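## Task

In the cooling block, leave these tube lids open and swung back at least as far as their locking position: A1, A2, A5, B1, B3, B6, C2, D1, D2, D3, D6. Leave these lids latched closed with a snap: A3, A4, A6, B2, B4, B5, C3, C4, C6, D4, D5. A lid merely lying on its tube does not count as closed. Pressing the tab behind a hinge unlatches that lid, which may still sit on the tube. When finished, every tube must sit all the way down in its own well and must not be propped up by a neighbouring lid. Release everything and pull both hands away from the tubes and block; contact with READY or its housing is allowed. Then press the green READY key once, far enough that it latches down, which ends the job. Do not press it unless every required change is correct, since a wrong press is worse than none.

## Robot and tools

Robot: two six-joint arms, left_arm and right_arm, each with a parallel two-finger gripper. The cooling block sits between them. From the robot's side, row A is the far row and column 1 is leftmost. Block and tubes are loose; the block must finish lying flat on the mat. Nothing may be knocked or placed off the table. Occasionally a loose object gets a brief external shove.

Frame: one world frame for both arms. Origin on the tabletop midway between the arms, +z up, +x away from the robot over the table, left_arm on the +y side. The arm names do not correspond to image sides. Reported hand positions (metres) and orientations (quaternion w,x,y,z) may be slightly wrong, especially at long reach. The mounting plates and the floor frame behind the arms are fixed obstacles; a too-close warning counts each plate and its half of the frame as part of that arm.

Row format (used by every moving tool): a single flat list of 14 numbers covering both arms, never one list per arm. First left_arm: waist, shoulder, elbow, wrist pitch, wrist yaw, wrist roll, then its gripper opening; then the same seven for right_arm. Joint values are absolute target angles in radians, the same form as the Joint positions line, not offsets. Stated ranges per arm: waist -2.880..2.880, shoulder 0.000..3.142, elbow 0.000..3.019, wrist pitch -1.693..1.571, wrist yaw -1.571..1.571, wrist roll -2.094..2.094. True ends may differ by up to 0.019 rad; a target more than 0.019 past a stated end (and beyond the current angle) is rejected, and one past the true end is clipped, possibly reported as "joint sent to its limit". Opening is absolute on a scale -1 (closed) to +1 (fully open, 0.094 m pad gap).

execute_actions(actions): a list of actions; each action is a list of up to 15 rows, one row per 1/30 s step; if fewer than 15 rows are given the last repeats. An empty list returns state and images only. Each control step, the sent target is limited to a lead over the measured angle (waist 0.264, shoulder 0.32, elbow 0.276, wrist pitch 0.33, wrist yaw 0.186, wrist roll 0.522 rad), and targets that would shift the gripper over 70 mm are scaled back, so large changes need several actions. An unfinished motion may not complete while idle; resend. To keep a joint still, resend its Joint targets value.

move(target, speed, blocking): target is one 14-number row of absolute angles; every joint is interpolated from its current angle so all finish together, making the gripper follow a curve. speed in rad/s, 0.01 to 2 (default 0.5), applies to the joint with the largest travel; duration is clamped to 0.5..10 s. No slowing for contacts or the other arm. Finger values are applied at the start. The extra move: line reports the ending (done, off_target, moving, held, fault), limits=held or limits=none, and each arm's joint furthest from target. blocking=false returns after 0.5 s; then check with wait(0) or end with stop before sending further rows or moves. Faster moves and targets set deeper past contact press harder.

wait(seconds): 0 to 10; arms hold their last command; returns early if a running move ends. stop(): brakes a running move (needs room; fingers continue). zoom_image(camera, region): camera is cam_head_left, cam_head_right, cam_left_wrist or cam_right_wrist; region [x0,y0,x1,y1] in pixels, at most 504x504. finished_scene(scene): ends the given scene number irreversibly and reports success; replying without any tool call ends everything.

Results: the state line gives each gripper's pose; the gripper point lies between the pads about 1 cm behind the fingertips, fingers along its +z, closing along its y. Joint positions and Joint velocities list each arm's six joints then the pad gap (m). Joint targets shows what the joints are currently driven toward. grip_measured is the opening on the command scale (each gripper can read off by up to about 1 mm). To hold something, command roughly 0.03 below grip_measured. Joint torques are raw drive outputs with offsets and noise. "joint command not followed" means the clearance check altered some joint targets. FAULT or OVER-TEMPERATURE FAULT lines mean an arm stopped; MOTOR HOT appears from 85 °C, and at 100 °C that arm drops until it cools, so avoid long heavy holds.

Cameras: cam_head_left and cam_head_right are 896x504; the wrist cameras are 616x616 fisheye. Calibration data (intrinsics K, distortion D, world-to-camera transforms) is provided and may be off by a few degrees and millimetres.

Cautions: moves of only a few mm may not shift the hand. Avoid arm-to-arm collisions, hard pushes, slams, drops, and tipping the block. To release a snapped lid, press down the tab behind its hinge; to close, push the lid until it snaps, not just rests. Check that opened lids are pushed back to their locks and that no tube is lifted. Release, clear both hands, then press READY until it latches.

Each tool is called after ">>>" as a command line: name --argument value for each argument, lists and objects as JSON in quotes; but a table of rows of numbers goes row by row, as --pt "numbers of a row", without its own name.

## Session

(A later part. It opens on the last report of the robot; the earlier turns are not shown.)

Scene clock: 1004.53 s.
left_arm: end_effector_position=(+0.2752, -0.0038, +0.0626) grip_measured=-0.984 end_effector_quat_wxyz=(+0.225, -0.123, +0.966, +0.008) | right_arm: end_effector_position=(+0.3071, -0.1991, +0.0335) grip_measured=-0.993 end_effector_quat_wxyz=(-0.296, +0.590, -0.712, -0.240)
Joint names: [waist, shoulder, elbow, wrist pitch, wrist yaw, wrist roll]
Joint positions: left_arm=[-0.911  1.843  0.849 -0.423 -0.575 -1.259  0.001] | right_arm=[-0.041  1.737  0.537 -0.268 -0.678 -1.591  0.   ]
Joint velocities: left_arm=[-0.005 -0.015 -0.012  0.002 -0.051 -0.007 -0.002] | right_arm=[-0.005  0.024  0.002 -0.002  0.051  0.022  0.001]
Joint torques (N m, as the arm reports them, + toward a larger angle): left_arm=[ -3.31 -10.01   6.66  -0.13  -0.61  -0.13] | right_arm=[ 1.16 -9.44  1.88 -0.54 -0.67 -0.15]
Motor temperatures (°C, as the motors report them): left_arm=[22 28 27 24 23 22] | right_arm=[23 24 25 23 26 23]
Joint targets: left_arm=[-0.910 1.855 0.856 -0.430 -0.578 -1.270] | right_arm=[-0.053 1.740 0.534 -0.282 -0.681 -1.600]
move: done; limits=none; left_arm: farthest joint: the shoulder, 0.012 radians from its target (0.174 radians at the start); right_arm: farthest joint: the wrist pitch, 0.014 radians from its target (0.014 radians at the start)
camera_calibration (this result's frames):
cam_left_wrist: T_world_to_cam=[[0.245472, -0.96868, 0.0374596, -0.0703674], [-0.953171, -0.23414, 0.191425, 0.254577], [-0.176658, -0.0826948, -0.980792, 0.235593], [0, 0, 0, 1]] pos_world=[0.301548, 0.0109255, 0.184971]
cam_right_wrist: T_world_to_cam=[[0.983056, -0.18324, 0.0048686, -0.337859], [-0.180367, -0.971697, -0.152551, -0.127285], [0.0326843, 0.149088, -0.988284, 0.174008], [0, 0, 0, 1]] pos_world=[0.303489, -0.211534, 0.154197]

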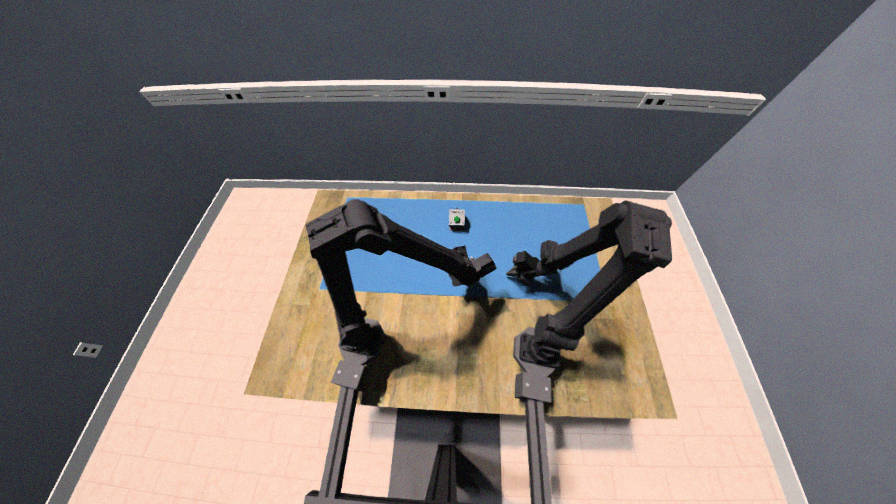

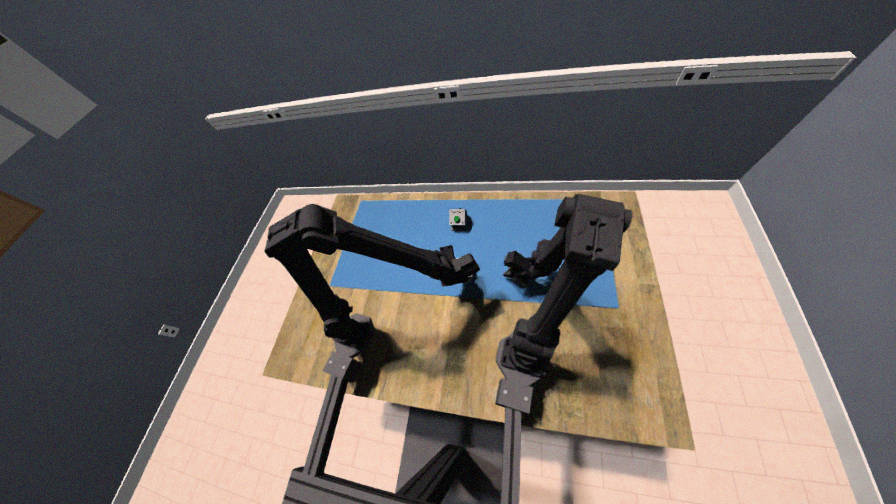

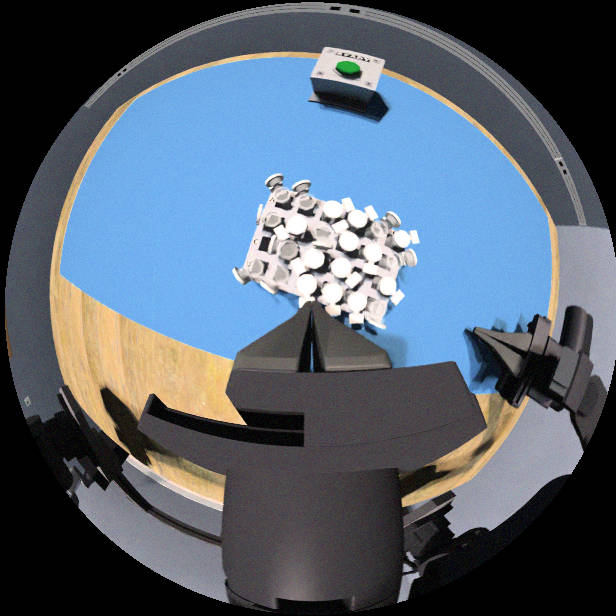

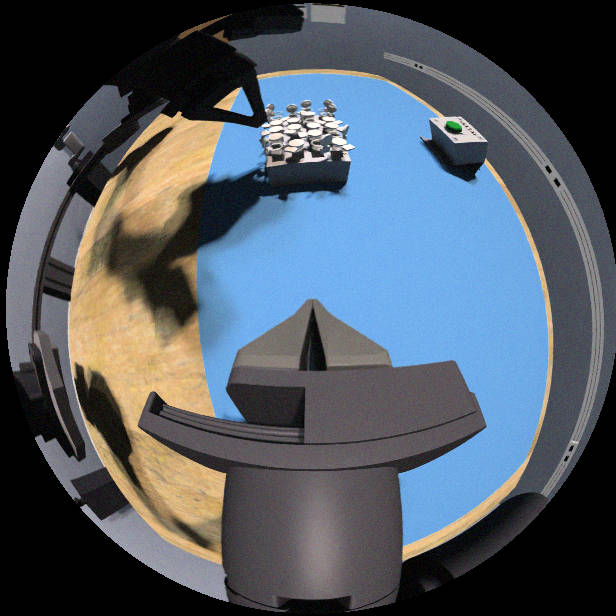

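>>> execute_actions --actions '[]'

Scene clock: 1031.17 s.
left_arm: end_effector_position=(+0.2752, -0.0038, +0.0626) grip_measured=-0.984 end_effector_quat_wxyz=(+0.225, -0.123, +0.966, +0.008) | right_arm: end_effector_position=(+0.3071, -0.1991, +0.0335) grip_measured=-0.993 end_effector_quat_wxyz=(-0.296, +0.590, -0.712, -0.240)
Joint names: [waist, shoulder, elbow, wrist pitch, wrist yaw, wrist roll]
Joint positions: left_arm=[-0.911  1.843  0.849 -0.423 -0.575 -1.259  0.001] | right_arm=[-0.041  1.737  0.537 -0.268 -0.678 -1.591  0.   ]
Joint velocities: left_arm=[ 0.005 -0.005  0.007 -0.007 -0.022 -0.007 -0.   ] | right_arm=[-0.024 -0.005  0.002  0.007 -0.037  0.007  0.002]
Joint torques (N m, as the arm reports them, + toward a larger angle): left_arm=[-3.19 -9.42  6.74 -0.18 -0.63 -0.12] | right_arm=[ 0.57 -9.59  1.64 -0.38 -0.7  -0.1 ]
Motor temperatures (°C, as the motors report them): left_arm=[22 28 27 24 23 22] | right_arm=[23 24 25 23 26 23]
Joint targets: left_arm=[-0.910 1.855 0.856 -0.430 -0.578 -1.270] | right_arm=[-0.053 1.740 0.534 -0.282 -0.681 -1.600]
camera_calibration (this result's frames):
cam_left_wrist: T_world_to_cam=[[0.245472, -0.96868, 0.0374596, -0.0703674], [-0.953171, -0.23414, 0.191425, 0.254577], [-0.176658, -0.0826948, -0.980792, 0.235593], [0, 0, 0, 1]] pos_world=[0.301548, 0.0109255, 0.184971]
cam_right_wrist: T_world_to_cam=[[0.983056, -0.18324, 0.0048686, -0.337859], [-0.180367, -0.971697, -0.152551, -0.127285], [0.0326843, 0.149088, -0.988284, 0.174008], [0, 0, 0, 1]] pos_world=[0.303489, -0.211534, 0.154197]

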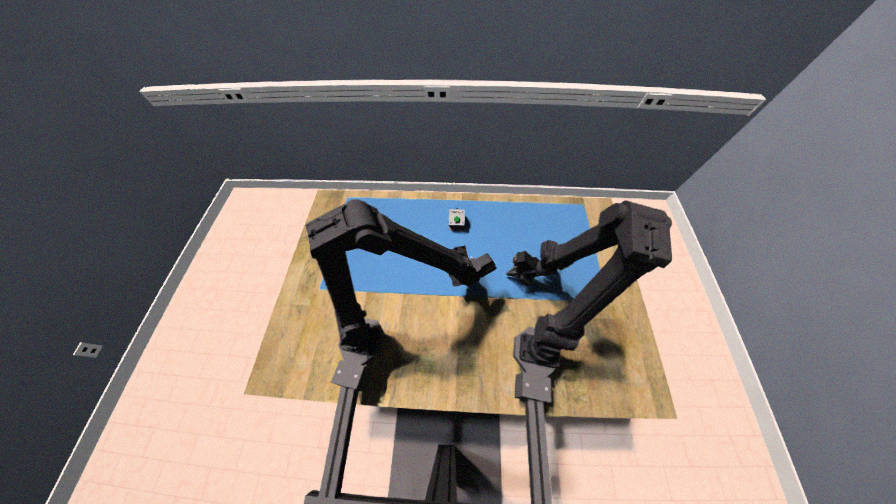

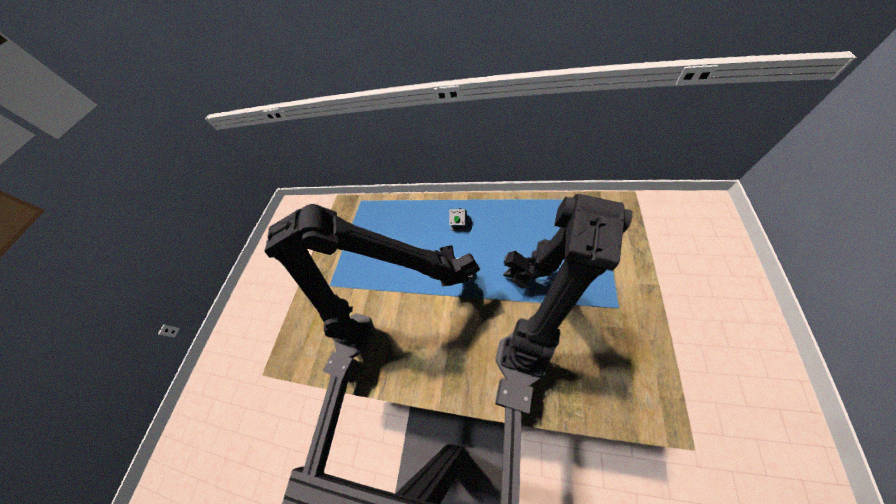

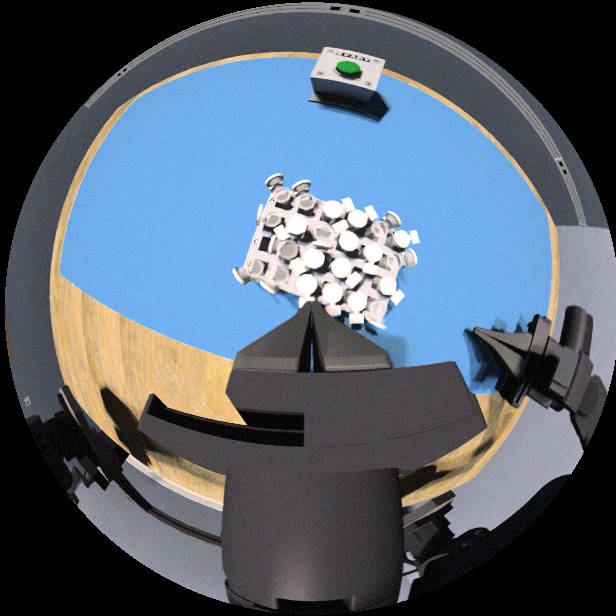

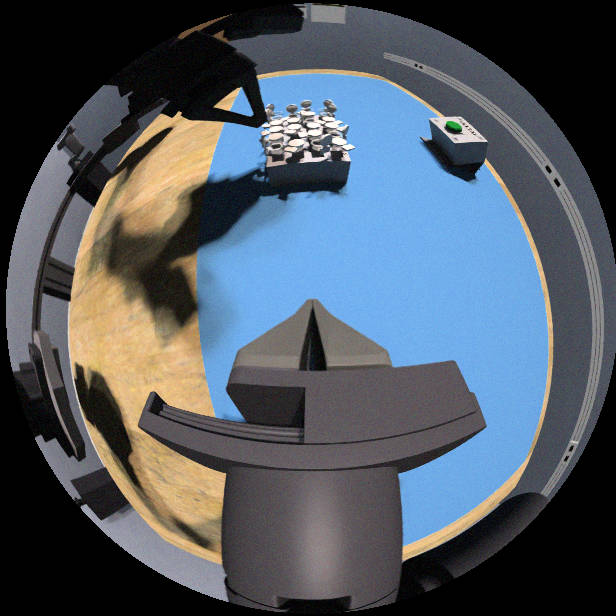

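>>> zoom_image --camera "cam_left_wrist" --region '[220, 160, 430, 340]'

Region (220, 160, 430, 340) of cam_left_wrist's 616x616 image, scaled by 2.400, with more detail than that image has; it fills the top 432 rows of this view, and the rest is white.

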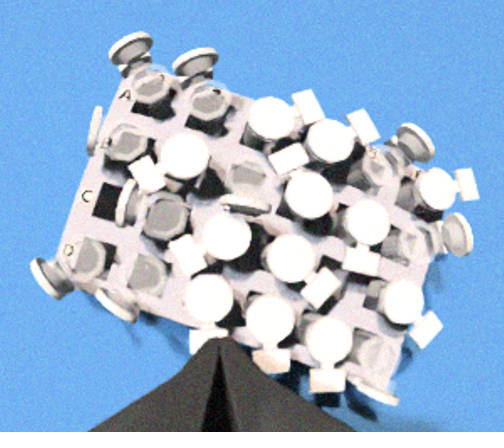

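>>> move --target '[-0.896,1.855,0.854,-0.43,-0.578,-1.27,-1,-0.053,1.74,0.534,-0.282,-0.681,-1.6,-1]' --speed 0.03

>>> zoom_image --camera "cam_left_wrist" --region '[240, 220, 380, 335]'

Scene clock: 1037.63 s.
left_arm: end_effector_position=(+0.2775, -0.0017, +0.0621) grip_measured=-0.984 end_effector_quat_wxyz=(+0.225, -0.126, +0.966, +0.009) | right_arm: end_effector_position=(+0.3071, -0.1991, +0.0335) grip_measured=-0.993 end_effector_quat_wxyz=(-0.296, +0.590, -0.712, -0.240)
Joint names: [waist, shoulder, elbow, wrist pitch, wrist yaw, wrist roll]
Joint positions: left_arm=[-0.904  1.843  0.849 -0.423 -0.575 -1.259  0.001] | right_arm=[-0.041  1.737  0.537 -0.268 -0.678 -1.591  0.   ]
Joint velocities: left_arm=[-0.005 -0.005 -0.012 -0.007  0.037  0.007 -0.001] | right_arm=[-0.005 -0.005 -0.007 -0.007 -0.007  0.066  0.001]
Joint torques (N m, as the arm reports them, + toward a larger angle): left_arm=[-2.59 -9.62  6.51 -0.15 -0.62 -0.11] | right_arm=[ 0.53 -9.79  1.82 -0.41 -0.66 -0.12]
Motor temperatures (°C, as the motors report them): left_arm=[22 28 27 24 23 22] | right_arm=[23 24 25 23 26 23]
Joint targets: left_arm=[-0.896 1.855 0.854 -0.430 -0.578 -1.270] | right_arm=[-0.053 1.740 0.534 -0.282 -0.681 -1.600]
move: done; limits=none; left_arm: farthest joint: the shoulder, 0.012 radians from its target (0.012 radians at the start); right_arm: farthest joint: the wrist pitch, 0.014 radians from its target (0.014 radians at the start)
camera_calibration (this result's frames):
cam_left_wrist: T_world_to_cam=[[0.252431, -0.966928, 0.0364488, -0.070782], [-0.951343, -0.241131, 0.191841, 0.256875], [-0.176707, -0.0831019, -0.980749, 0.235723], [0, 0, 0, 1]] pos_world=[0.303898, 0.0130883, 0.184486]
cam_right_wrist: T_world_to_cam=[[0.983056, -0.18324, 0.0048686, -0.337859], [-0.180367, -0.971697, -0.152551, -0.127285], [0.0326843, 0.149088, -0.988284, 0.174008], [0, 0, 0, 1]] pos_world=[0.303489, -0.211534, 0.154197]

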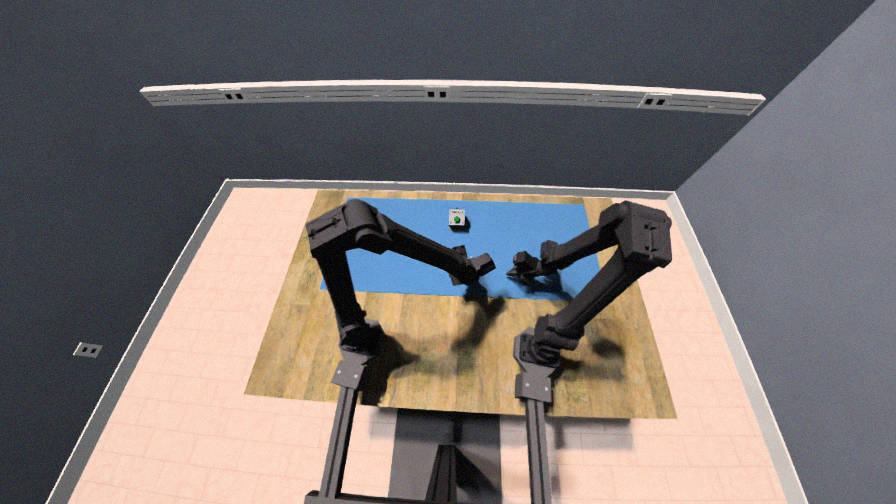

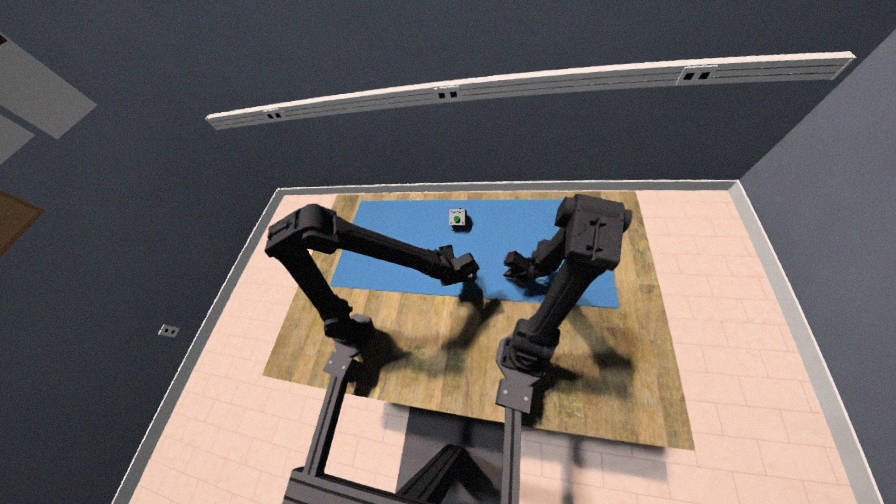

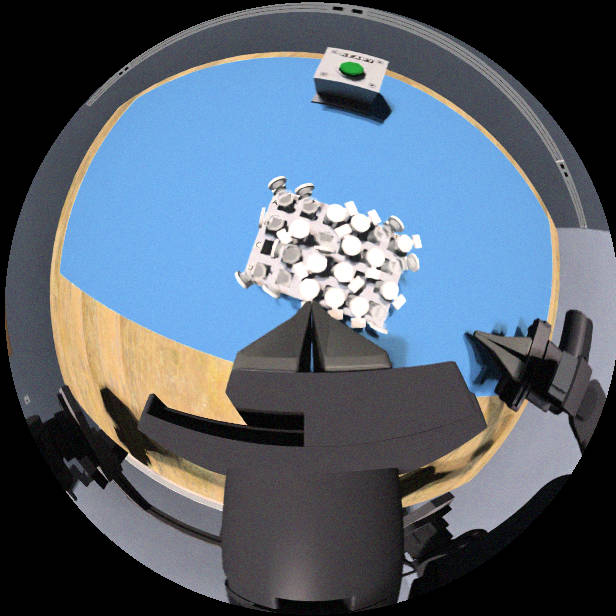

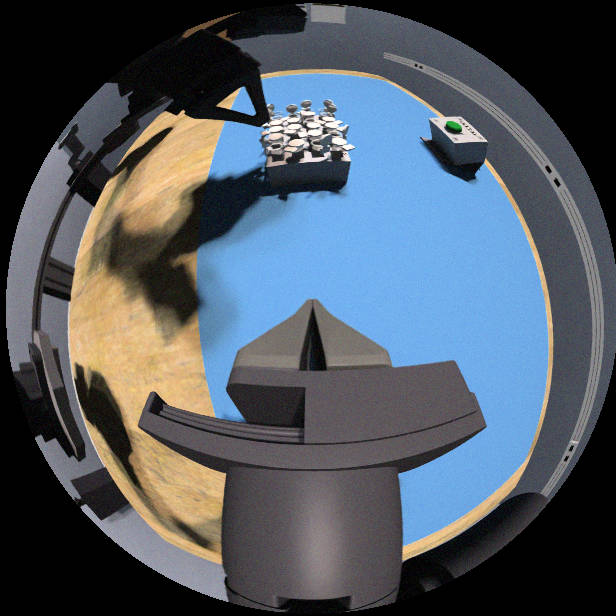

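Region (240, 220, 380, 335) of cam_left_wrist's 616x616 image, scaled by 3.600, with more detail than that image has; it fills the top 414 rows of this view, and the rest is white.

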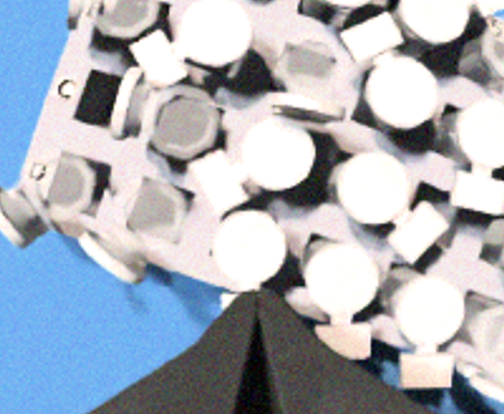

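>>> move --target '[-0.898,1.882,0.854,-0.43,-0.578,-1.27,-1,-0.053,1.74,0.534,-0.282,-0.681,-1.6,-1]' --speed 0.04

>>> zoom_image --camera "cam_left_wrist" --region '[240, 220, 380, 335]'

>>> zoom_image --camera "cam_right_wrist" --region '[250, 85, 360, 175]'

Scene clock: 1042.03 s.
left_arm: end_effector_position=(+0.2758, -0.0001, +0.0571) grip_measured=-0.984 end_effector_quat_wxyz=(+0.223, -0.124, +0.967, +0.014) | right_arm: end_effector_position=(+0.3071, -0.1991, +0.0335) grip_measured=-0.993 end_effector_quat_wxyz=(-0.296, +0.590, -0.712, -0.240)
Joint names: [waist, shoulder, elbow, wrist pitch, wrist yaw, wrist roll]
Joint positions: left_arm=[-0.904  1.855  0.849 -0.423 -0.575 -1.259  0.001] | right_arm=[-0.041  1.737  0.537 -0.268 -0.678 -1.591  0.   ]
Joint velocities: left_arm=[-0.005 -0.024  0.002 -0.007 -0.022  0.022 -0.001] | right_arm=[-0.015 -0.005 -0.007 -0.002  0.022  0.037  0.   ]
Joint torques (N m, as the arm reports them, + toward a larger angle): left_arm=[-2.84 -8.57  6.41 -0.21 -0.61 -0.12] | right_arm=[ 0.5  -9.78  1.59 -0.57 -0.66 -0.16]
Motor temperatures (°C, as the motors report them): left_arm=[22 28 27 24 23 22] | right_arm=[23 24 25 23 26 23]
Joint targets: left_arm=[-0.898 1.882 0.854 -0.430 -0.578 -1.270] | right_arm=[-0.053 1.740 0.534 -0.282 -0.681 -1.600]
move: off_target (left_arm); limits=none; left_arm: farthest joint: the shoulder, 0.027 radians from its target (0.039 radians at the start); right_arm: farthest joint: the wrist pitch, 0.014 radians from its target (0.014 radians at the start)
camera_calibration (this result's frames):
cam_left_wrist: T_world_to_cam=[[0.250844, -0.967711, 0.0247705, -0.0675164], [-0.950648, -0.241433, 0.194881, 0.256185], [-0.182608, -0.0724327, -0.980514, 0.232291], [0, 0, 0, 1]] pos_world=[0.302896, 0.0133405, 0.179512]
cam_right_wrist: T_world_to_cam=[[0.983056, -0.18324, 0.0048686, -0.337859], [-0.180367, -0.971697, -0.152551, -0.127285], [0.0326843, 0.149088, -0.988284, 0.174008], [0, 0, 0, 1]] pos_world=[0.303489, -0.211534, 0.154197]

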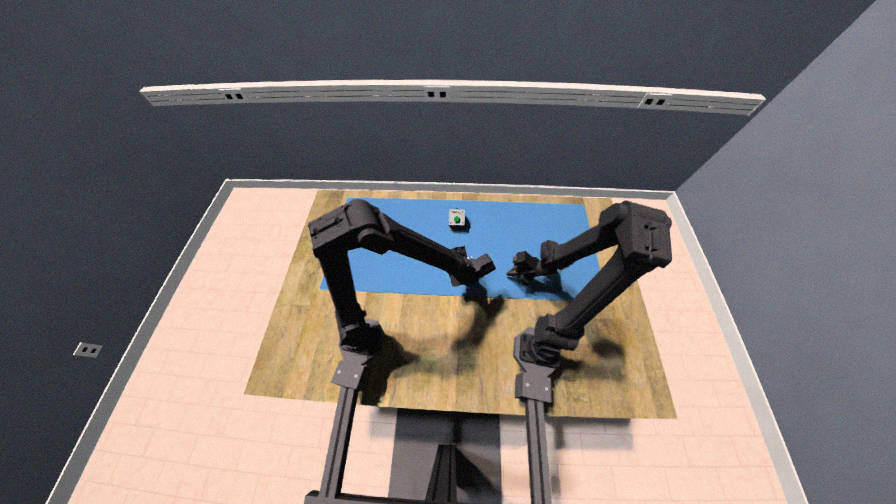

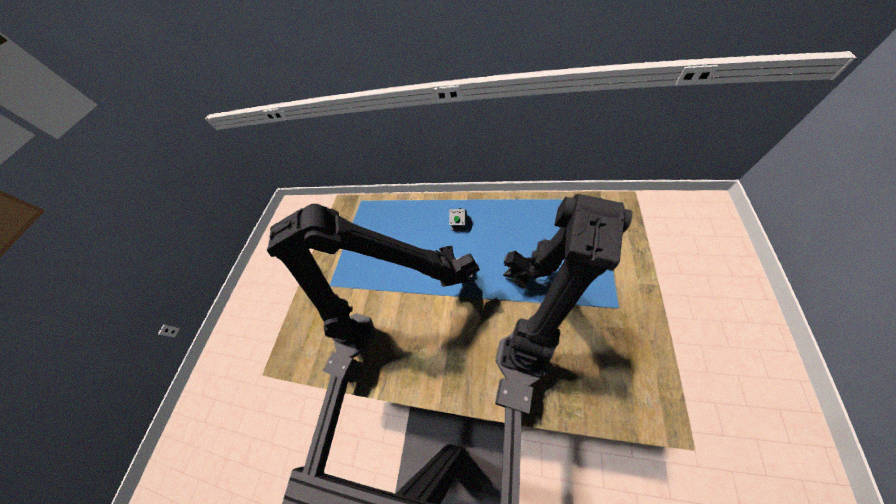

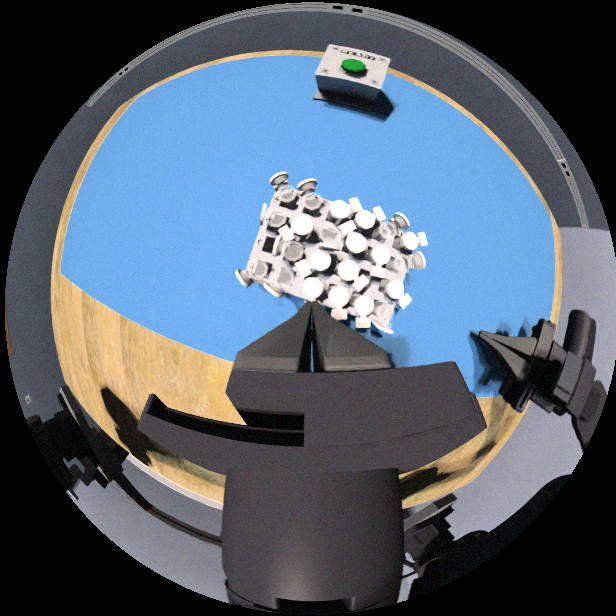

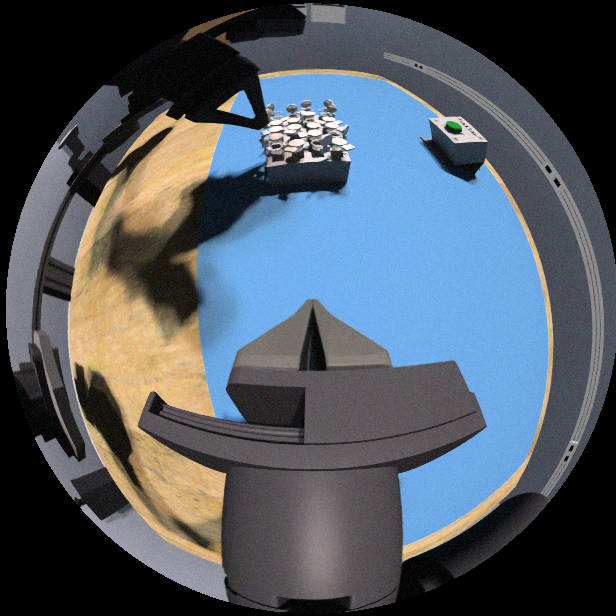

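Region (240, 220, 380, 335) of cam_left_wrist's 616x616 image, scaled by 3.600, with more detail than that image has; it fills the top 414 rows of this view, and the rest is white.

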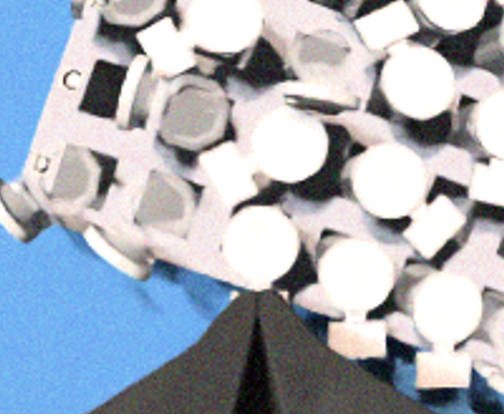

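Region (250, 85, 360, 175) of cam_right_wrist's 616x616 image, scaled by 4.582, with more detail than that image has; it fills the top 412 rows of this view, and the rest is white.

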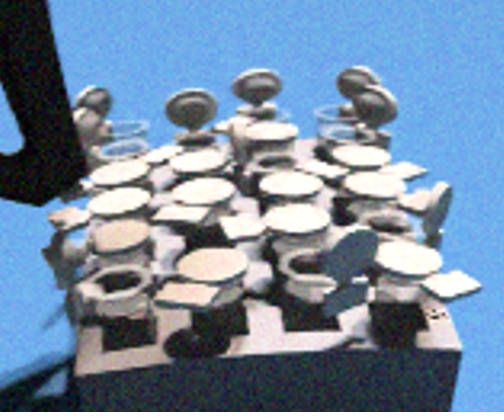

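>>> execute_actions --actions '[[[-0.898,1.91,0.854,-0.43,-0.578,-1.27,-1,-0.053,1.74,0.534,-0.282,-0.681,-1.6,-1],[-0.898,1.935,0.854,-0.43,-0.578,-1.27,-1,-0.053,1.74,0.534,-0.282,-0.681,-1.6,-1],[-0.898,1.935,0.854,-0.43,-0.578,-1.27,-1,-0.053,1.74,0.534,-0.282,-0.681,-1.6,-1],[-0.898,1.935,0.854,-0.43,-0.578,-1.27,-1,-0.053,1.74,0.534,-0.282,-0.681,-1.6,-1],[-0.898,1.867,0.854,-0.43,-0.578,-1.27,-1,-0.053,1.74,0.534,-0.282,-0.681,-1.6,-1]]]'

>>> zoom_image --camera "cam_left_wrist" --region '[240, 220, 380, 335]'

>>> zoom_image --camera "cam_right_wrist" --region '[250, 85, 360, 175]'

Scene clock: 1048.17 s.
left_arm: end_effector_position=(+0.2706, +0.0053, +0.0439) grip_measured=-0.984 end_effector_quat_wxyz=(+0.218, -0.118, +0.968, +0.030) | right_arm: end_effector_position=(+0.3071, -0.1991, +0.0335) grip_measured=-0.993 end_effector_quat_wxyz=(-0.296, +0.590, -0.712, -0.240)
Joint names: [waist, shoulder, elbow, wrist pitch, wrist yaw, wrist roll]
Joint positions: left_arm=[-0.905  1.887  0.847 -0.423 -0.578 -1.26   0.001] | right_arm=[-0.041  1.737  0.537 -0.268 -0.678 -1.591  0.   ]
Joint velocities: left_arm=[-0.005 -0.015 -0.012 -0.017  0.007 -0.007  0.   ] | right_arm=[ 0.005 -0.005  0.017 -0.002  0.037 -0.051 -0.   ]
Joint torques (N m, as the arm reports them, + toward a larger angle): left_arm=[ -2.73 -11.82   6.28  -0.14  -0.51  -0.12] | right_arm=[ 0.77 -9.71  1.75 -0.33 -0.68 -0.16]
Motor temperatures (°C, as the motors report them): left_arm=[22 28 27 24 23 22] | right_arm=[23 24 24 23 26 23]
Joint targets: left_arm=[-0.898 1.867 0.854 -0.430 -0.578 -1.270] | right_arm=[-0.053 1.740 0.534 -0.282 -0.681 -1.600]
camera_calibration (this result's frames):
cam_left_wrist: T_world_to_cam=[[0.245956, -0.969244, -0.00851702, -0.0578798], [-0.949105, -0.24261, 0.200849, 0.254433], [-0.196738, -0.0413163, -0.979585, 0.222355], [0, 0, 0, 1]] pos_world=[0.299465, 0.0148152, 0.166221]
cam_right_wrist: T_world_to_cam=[[0.983056, -0.18324, 0.0048686, -0.337859], [-0.180367, -0.971697, -0.152551, -0.127285], [0.0326843, 0.149088, -0.988284, 0.174008], [0, 0, 0, 1]] pos_world=[0.303489, -0.211534, 0.154197]

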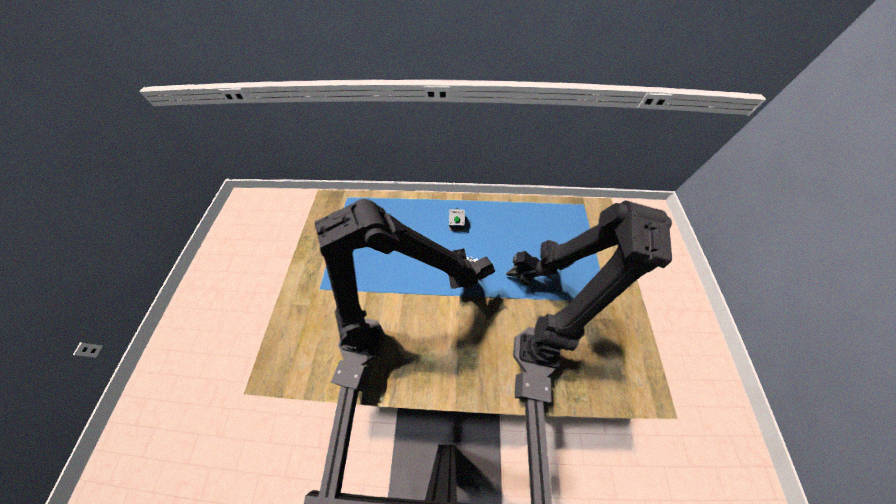

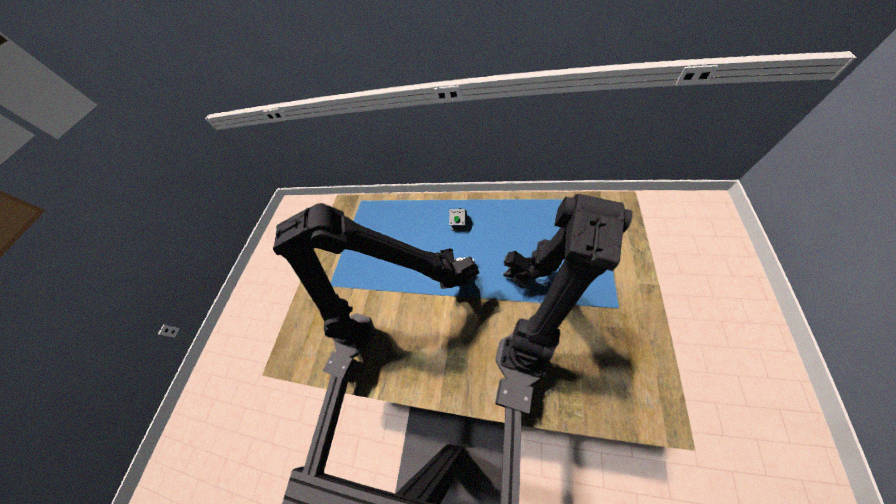

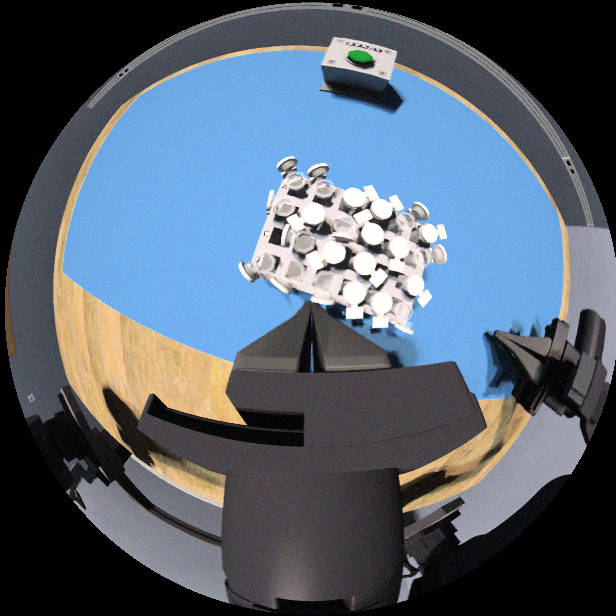

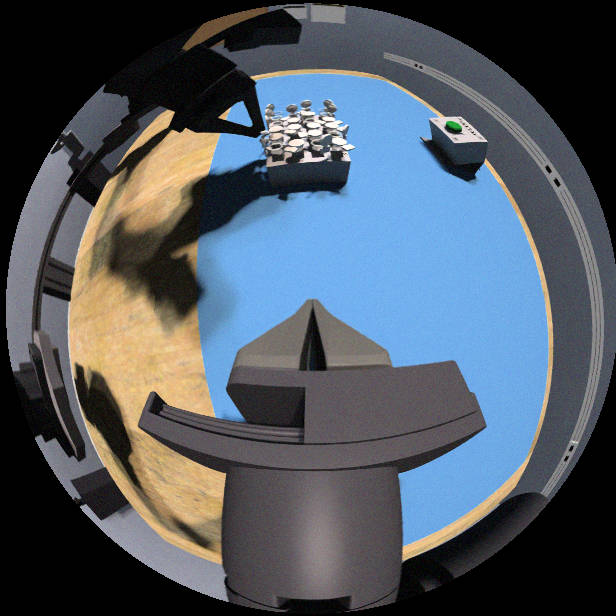

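Region (240, 220, 380, 335) of cam_left_wrist's 616x616 image, scaled by 3.600, with more detail than that image has; it fills the top 414 rows of this view, and the rest is white.

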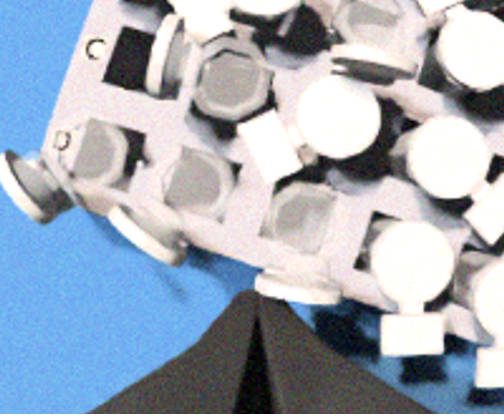

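Region (250, 85, 360, 175) of cam_right_wrist's 616x616 image, scaled by 4.582, with more detail than that image has; it fills the top 412 rows of this view, and the rest is white.

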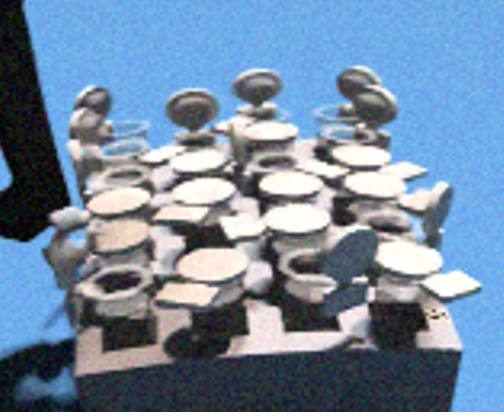

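>>> move --target '[-0.942,1.88,0.85,-0.47,-0.578,-1.27,-1,-0.053,1.74,0.534,-0.282,-0.681,-1.6,-1]' --speed 0.08

>>> move --target '[-0.942,1.71,0.81,-0.47,-0.578,-1.27,-1,-0.053,1.74,0.534,-0.282,-0.681,-1.6,-1]' --speed 0.25

Scene clock: 1077.80 s.
left_arm: end_effector_position=(+0.2580, +0.0035, +0.0449) grip_measured=-0.984 end_effector_quat_wxyz=(+0.214, -0.099, +0.971, +0.039) | right_arm: end_effector_position=(+0.3071, -0.1991, +0.0335) grip_measured=-0.993 end_effector_quat_wxyz=(-0.296, +0.590, -0.712, -0.240)
Joint names: [waist, shoulder, elbow, wrist pitch, wrist yaw, wrist roll]
Joint positions: left_arm=[-0.933  1.887  0.847 -0.456 -0.578 -1.26   0.001] | right_arm=[-0.041  1.737  0.537 -0.268 -0.678 -1.591  0.   ]
Joint velocities: left_arm=[-0.015 -0.005 -0.002  0.012 -0.051 -0.037 -0.   ] | right_arm=[-0.015 -0.005  0.002  0.002 -0.037  0.066  0.001]
Joint torques (N m, as the arm reports them, + toward a larger angle): left_arm=[ -3.56 -11.38   5.76  -0.5   -0.48  -0.14] | right_arm=[ 0.19 -9.42  1.82 -0.45 -0.67 -0.1 ]
Motor temperatures (°C, as the motors report them): left_arm=[22 29 27 24 23 22] | right_arm=[23 24 24 23 26 23]
Joint targets: left_arm=[-0.942 1.880 0.850 -0.470 -0.578 -1.270] | right_arm=[-0.053 1.740 0.534 -0.282 -0.681 -1.600]
move: done; limits=none; left_arm: farthest joint: the wrist pitch, 0.014 radians from its target (0.047 radians at the start); right_arm: farthest joint: the wrist pitch, 0.014 radians from its target (0.014 radians at the start)
camera_calibration (this result's frames):
cam_left_wrist: T_world_to_cam=[[0.213393, -0.976307, -0.0358914, -0.0467963], [-0.954113, -0.21616, 0.20723, 0.242761], [-0.210078, -0.00997684, -0.977634, 0.224077], [0, 0, 0, 1]] pos_world=[0.288681, 0.00902315, 0.167078]
cam_right_wrist: T_world_to_cam=[[0.983056, -0.18324, 0.0048686, -0.337859], [-0.180367, -0.971697, -0.152551, -0.127285], [0.0326843, 0.149088, -0.988284, 0.174008], [0, 0, 0, 1]] pos_world=[0.303489, -0.211534, 0.154197]

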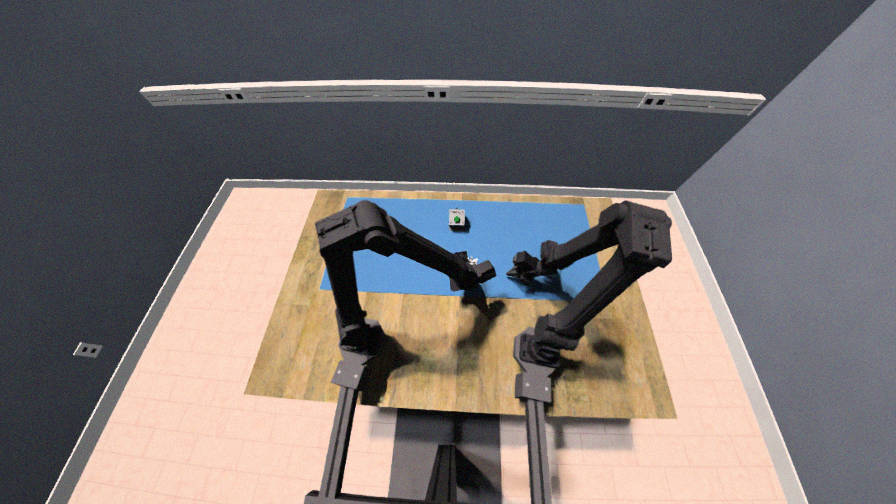

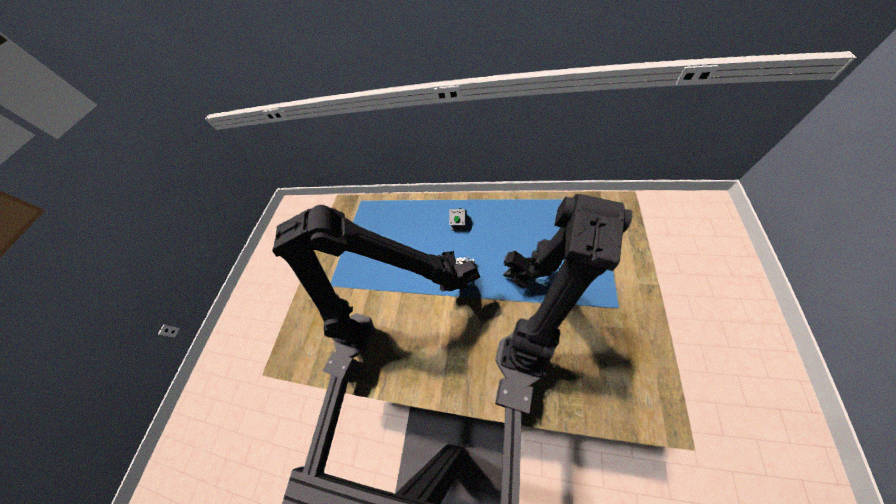

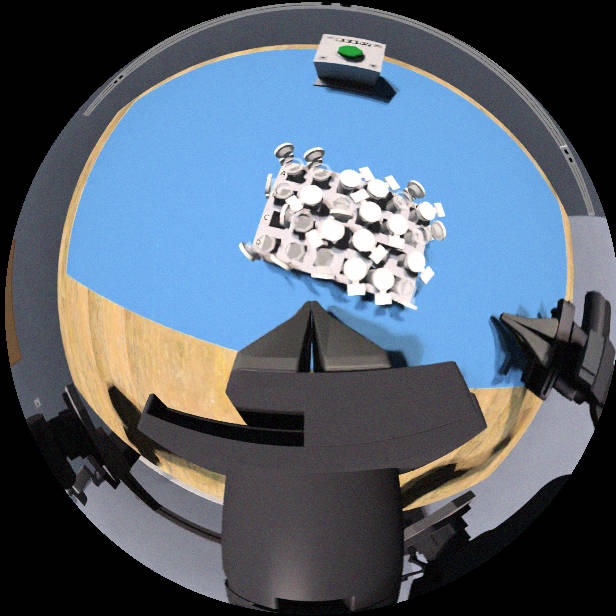

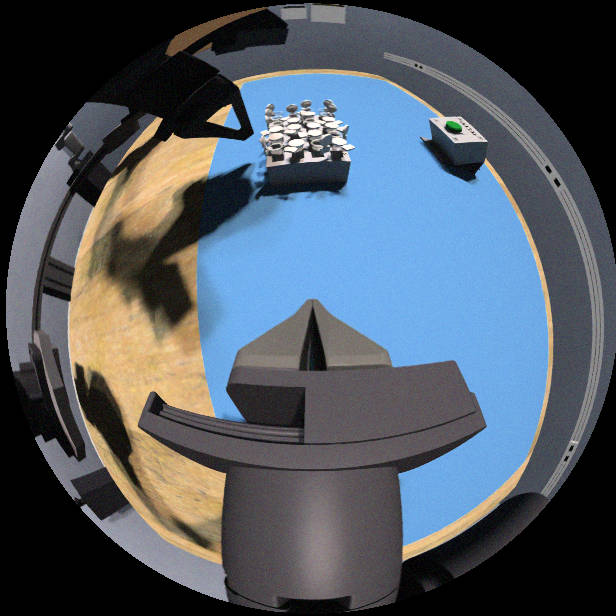

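Scene clock: 1078.87 s.
left_arm: end_effector_position=(+0.2697, -0.0014, +0.0989) grip_measured=-0.984 end_effector_quat_wxyz=(+0.235, -0.120, +0.964, -0.015) | right_arm: end_effector_position=(+0.3071, -0.1991, +0.0335) grip_measured=-0.993 end_effector_quat_wxyz=(-0.296, +0.590, -0.712, -0.240)
Joint names: [waist, shoulder, elbow, wrist pitch, wrist yaw, wrist roll]
Joint positions: left_arm=[-0.933  1.731  0.815 -0.456 -0.578 -1.26   0.001] | right_arm=[-0.041  1.737  0.537 -0.268 -0.678 -1.591  0.   ]
Joint velocities: left_arm=[-0.015  0.005 -0.027  0.012  0.051 -0.051 -0.001] | right_arm=[-0.005  0.005 -0.012 -0.002 -0.007 -0.095 -0.   ]
Joint torques (N m, as the arm reports them, + toward a larger angle): left_arm=[ -3.42 -10.81   6.13  -0.27  -0.5   -0.13] | right_arm=[ 0.98 -9.62  1.79 -0.56 -0.64 -0.13]
Motor temperatures (°C, as the motors report them): left_arm=[22 29 27 24 23 22] | right_arm=[23 24 24 23 26 23]
Joint targets: left_arm=[-0.942 1.710 0.810 -0.470 -0.578 -1.270] | right_arm=[-0.053 1.740 0.534 -0.282 -0.681 -1.600]
move: off_target (left_arm); limits=none; left_arm: farthest joint: the shoulder, 0.021 radians from its target (0.177 radians at the start); right_arm: farthest joint: the wrist pitch, 0.014 radians from its target (0.014 radians at the start)
camera_calibration (this result's frames):
cam_left_wrist: T_world_to_cam=[[0.230061, -0.969659, 0.0826678, -0.0684422], [-0.960987, -0.212957, 0.176502, 0.2466], [-0.153542, -0.120049, -0.980823, 0.264168], [0, 0, 0, 1]] pos_world=[0.293286, 0.0178625, 0.221234]
cam_right_wrist: T_world_to_cam=[[0.983056, -0.18324, 0.0048686, -0.337859], [-0.180367, -0.971697, -0.152551, -0.127285], [0.0326843, 0.149088, -0.988284, 0.174008], [0, 0, 0, 1]] pos_world=[0.303489, -0.211534, 0.154197]

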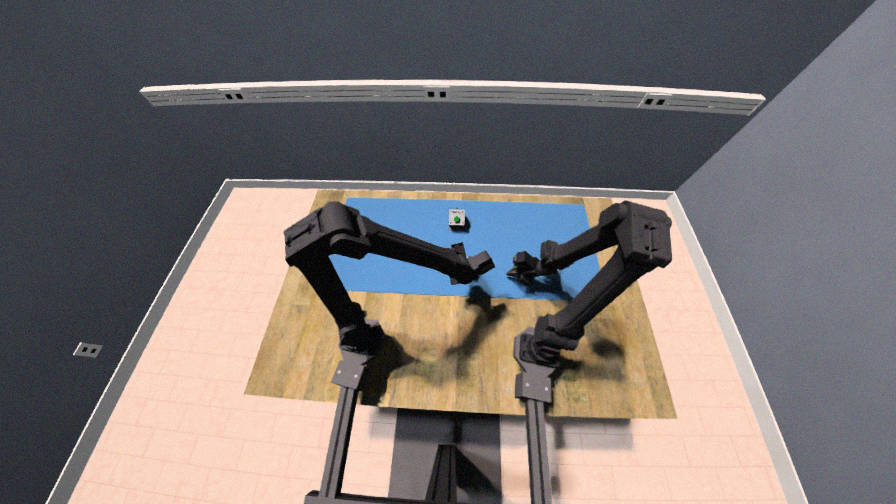

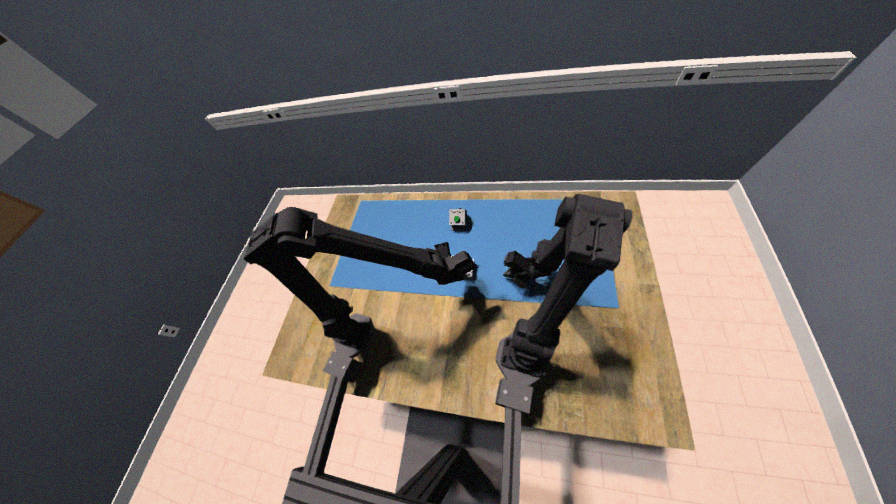

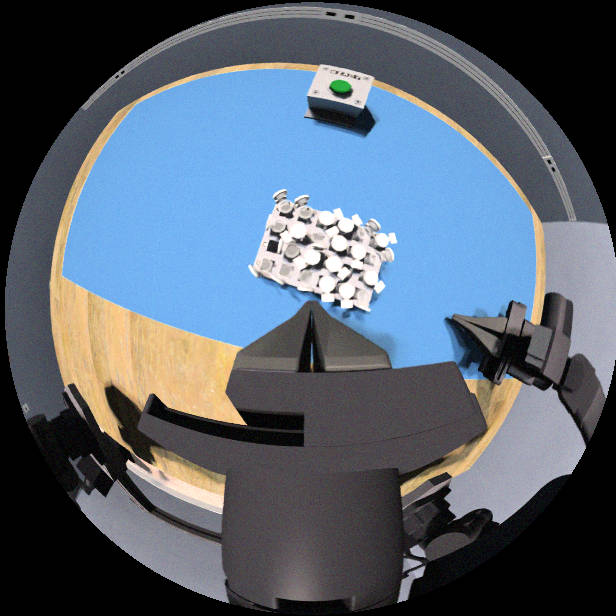

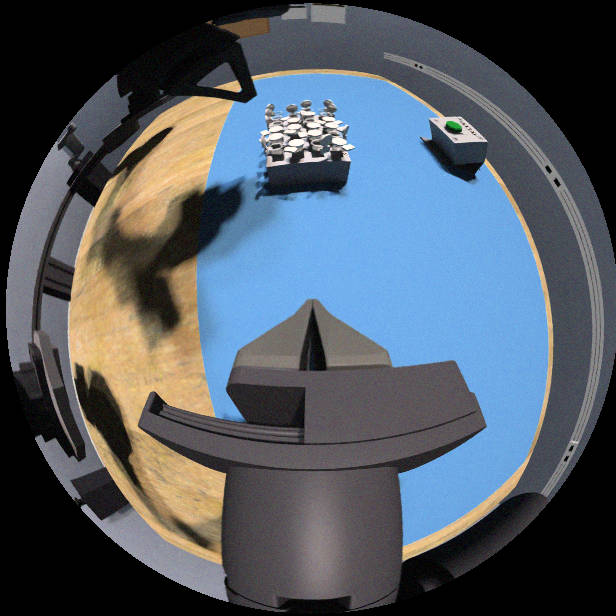

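>>> zoom_image --camera "cam_left_wrist" --region '[240, 180, 405, 320]'

>>> zoom_image --camera "cam_right_wrist" --region '[255, 90, 355, 170]'

Region (240, 180, 405, 320) of cam_left_wrist's 616x616 image, scaled by 3.055, with more detail than that image has; it fills the top 428 rows of this view, and the rest is white.

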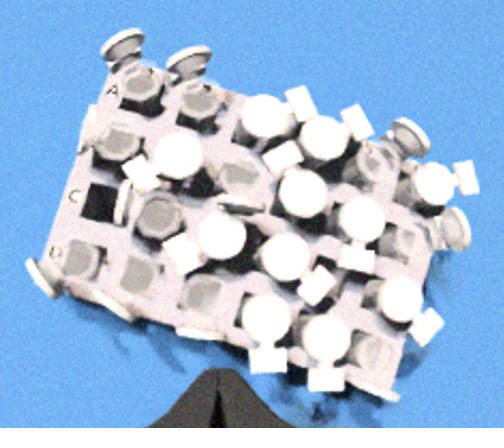

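Region (255, 90, 355, 170) of cam_right_wrist's 616x616 image, scaled by 5.040, with more detail than that image has; it fills the top 403 rows of this view, and the rest is white.

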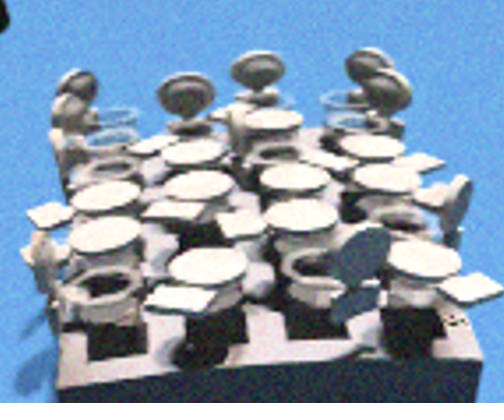

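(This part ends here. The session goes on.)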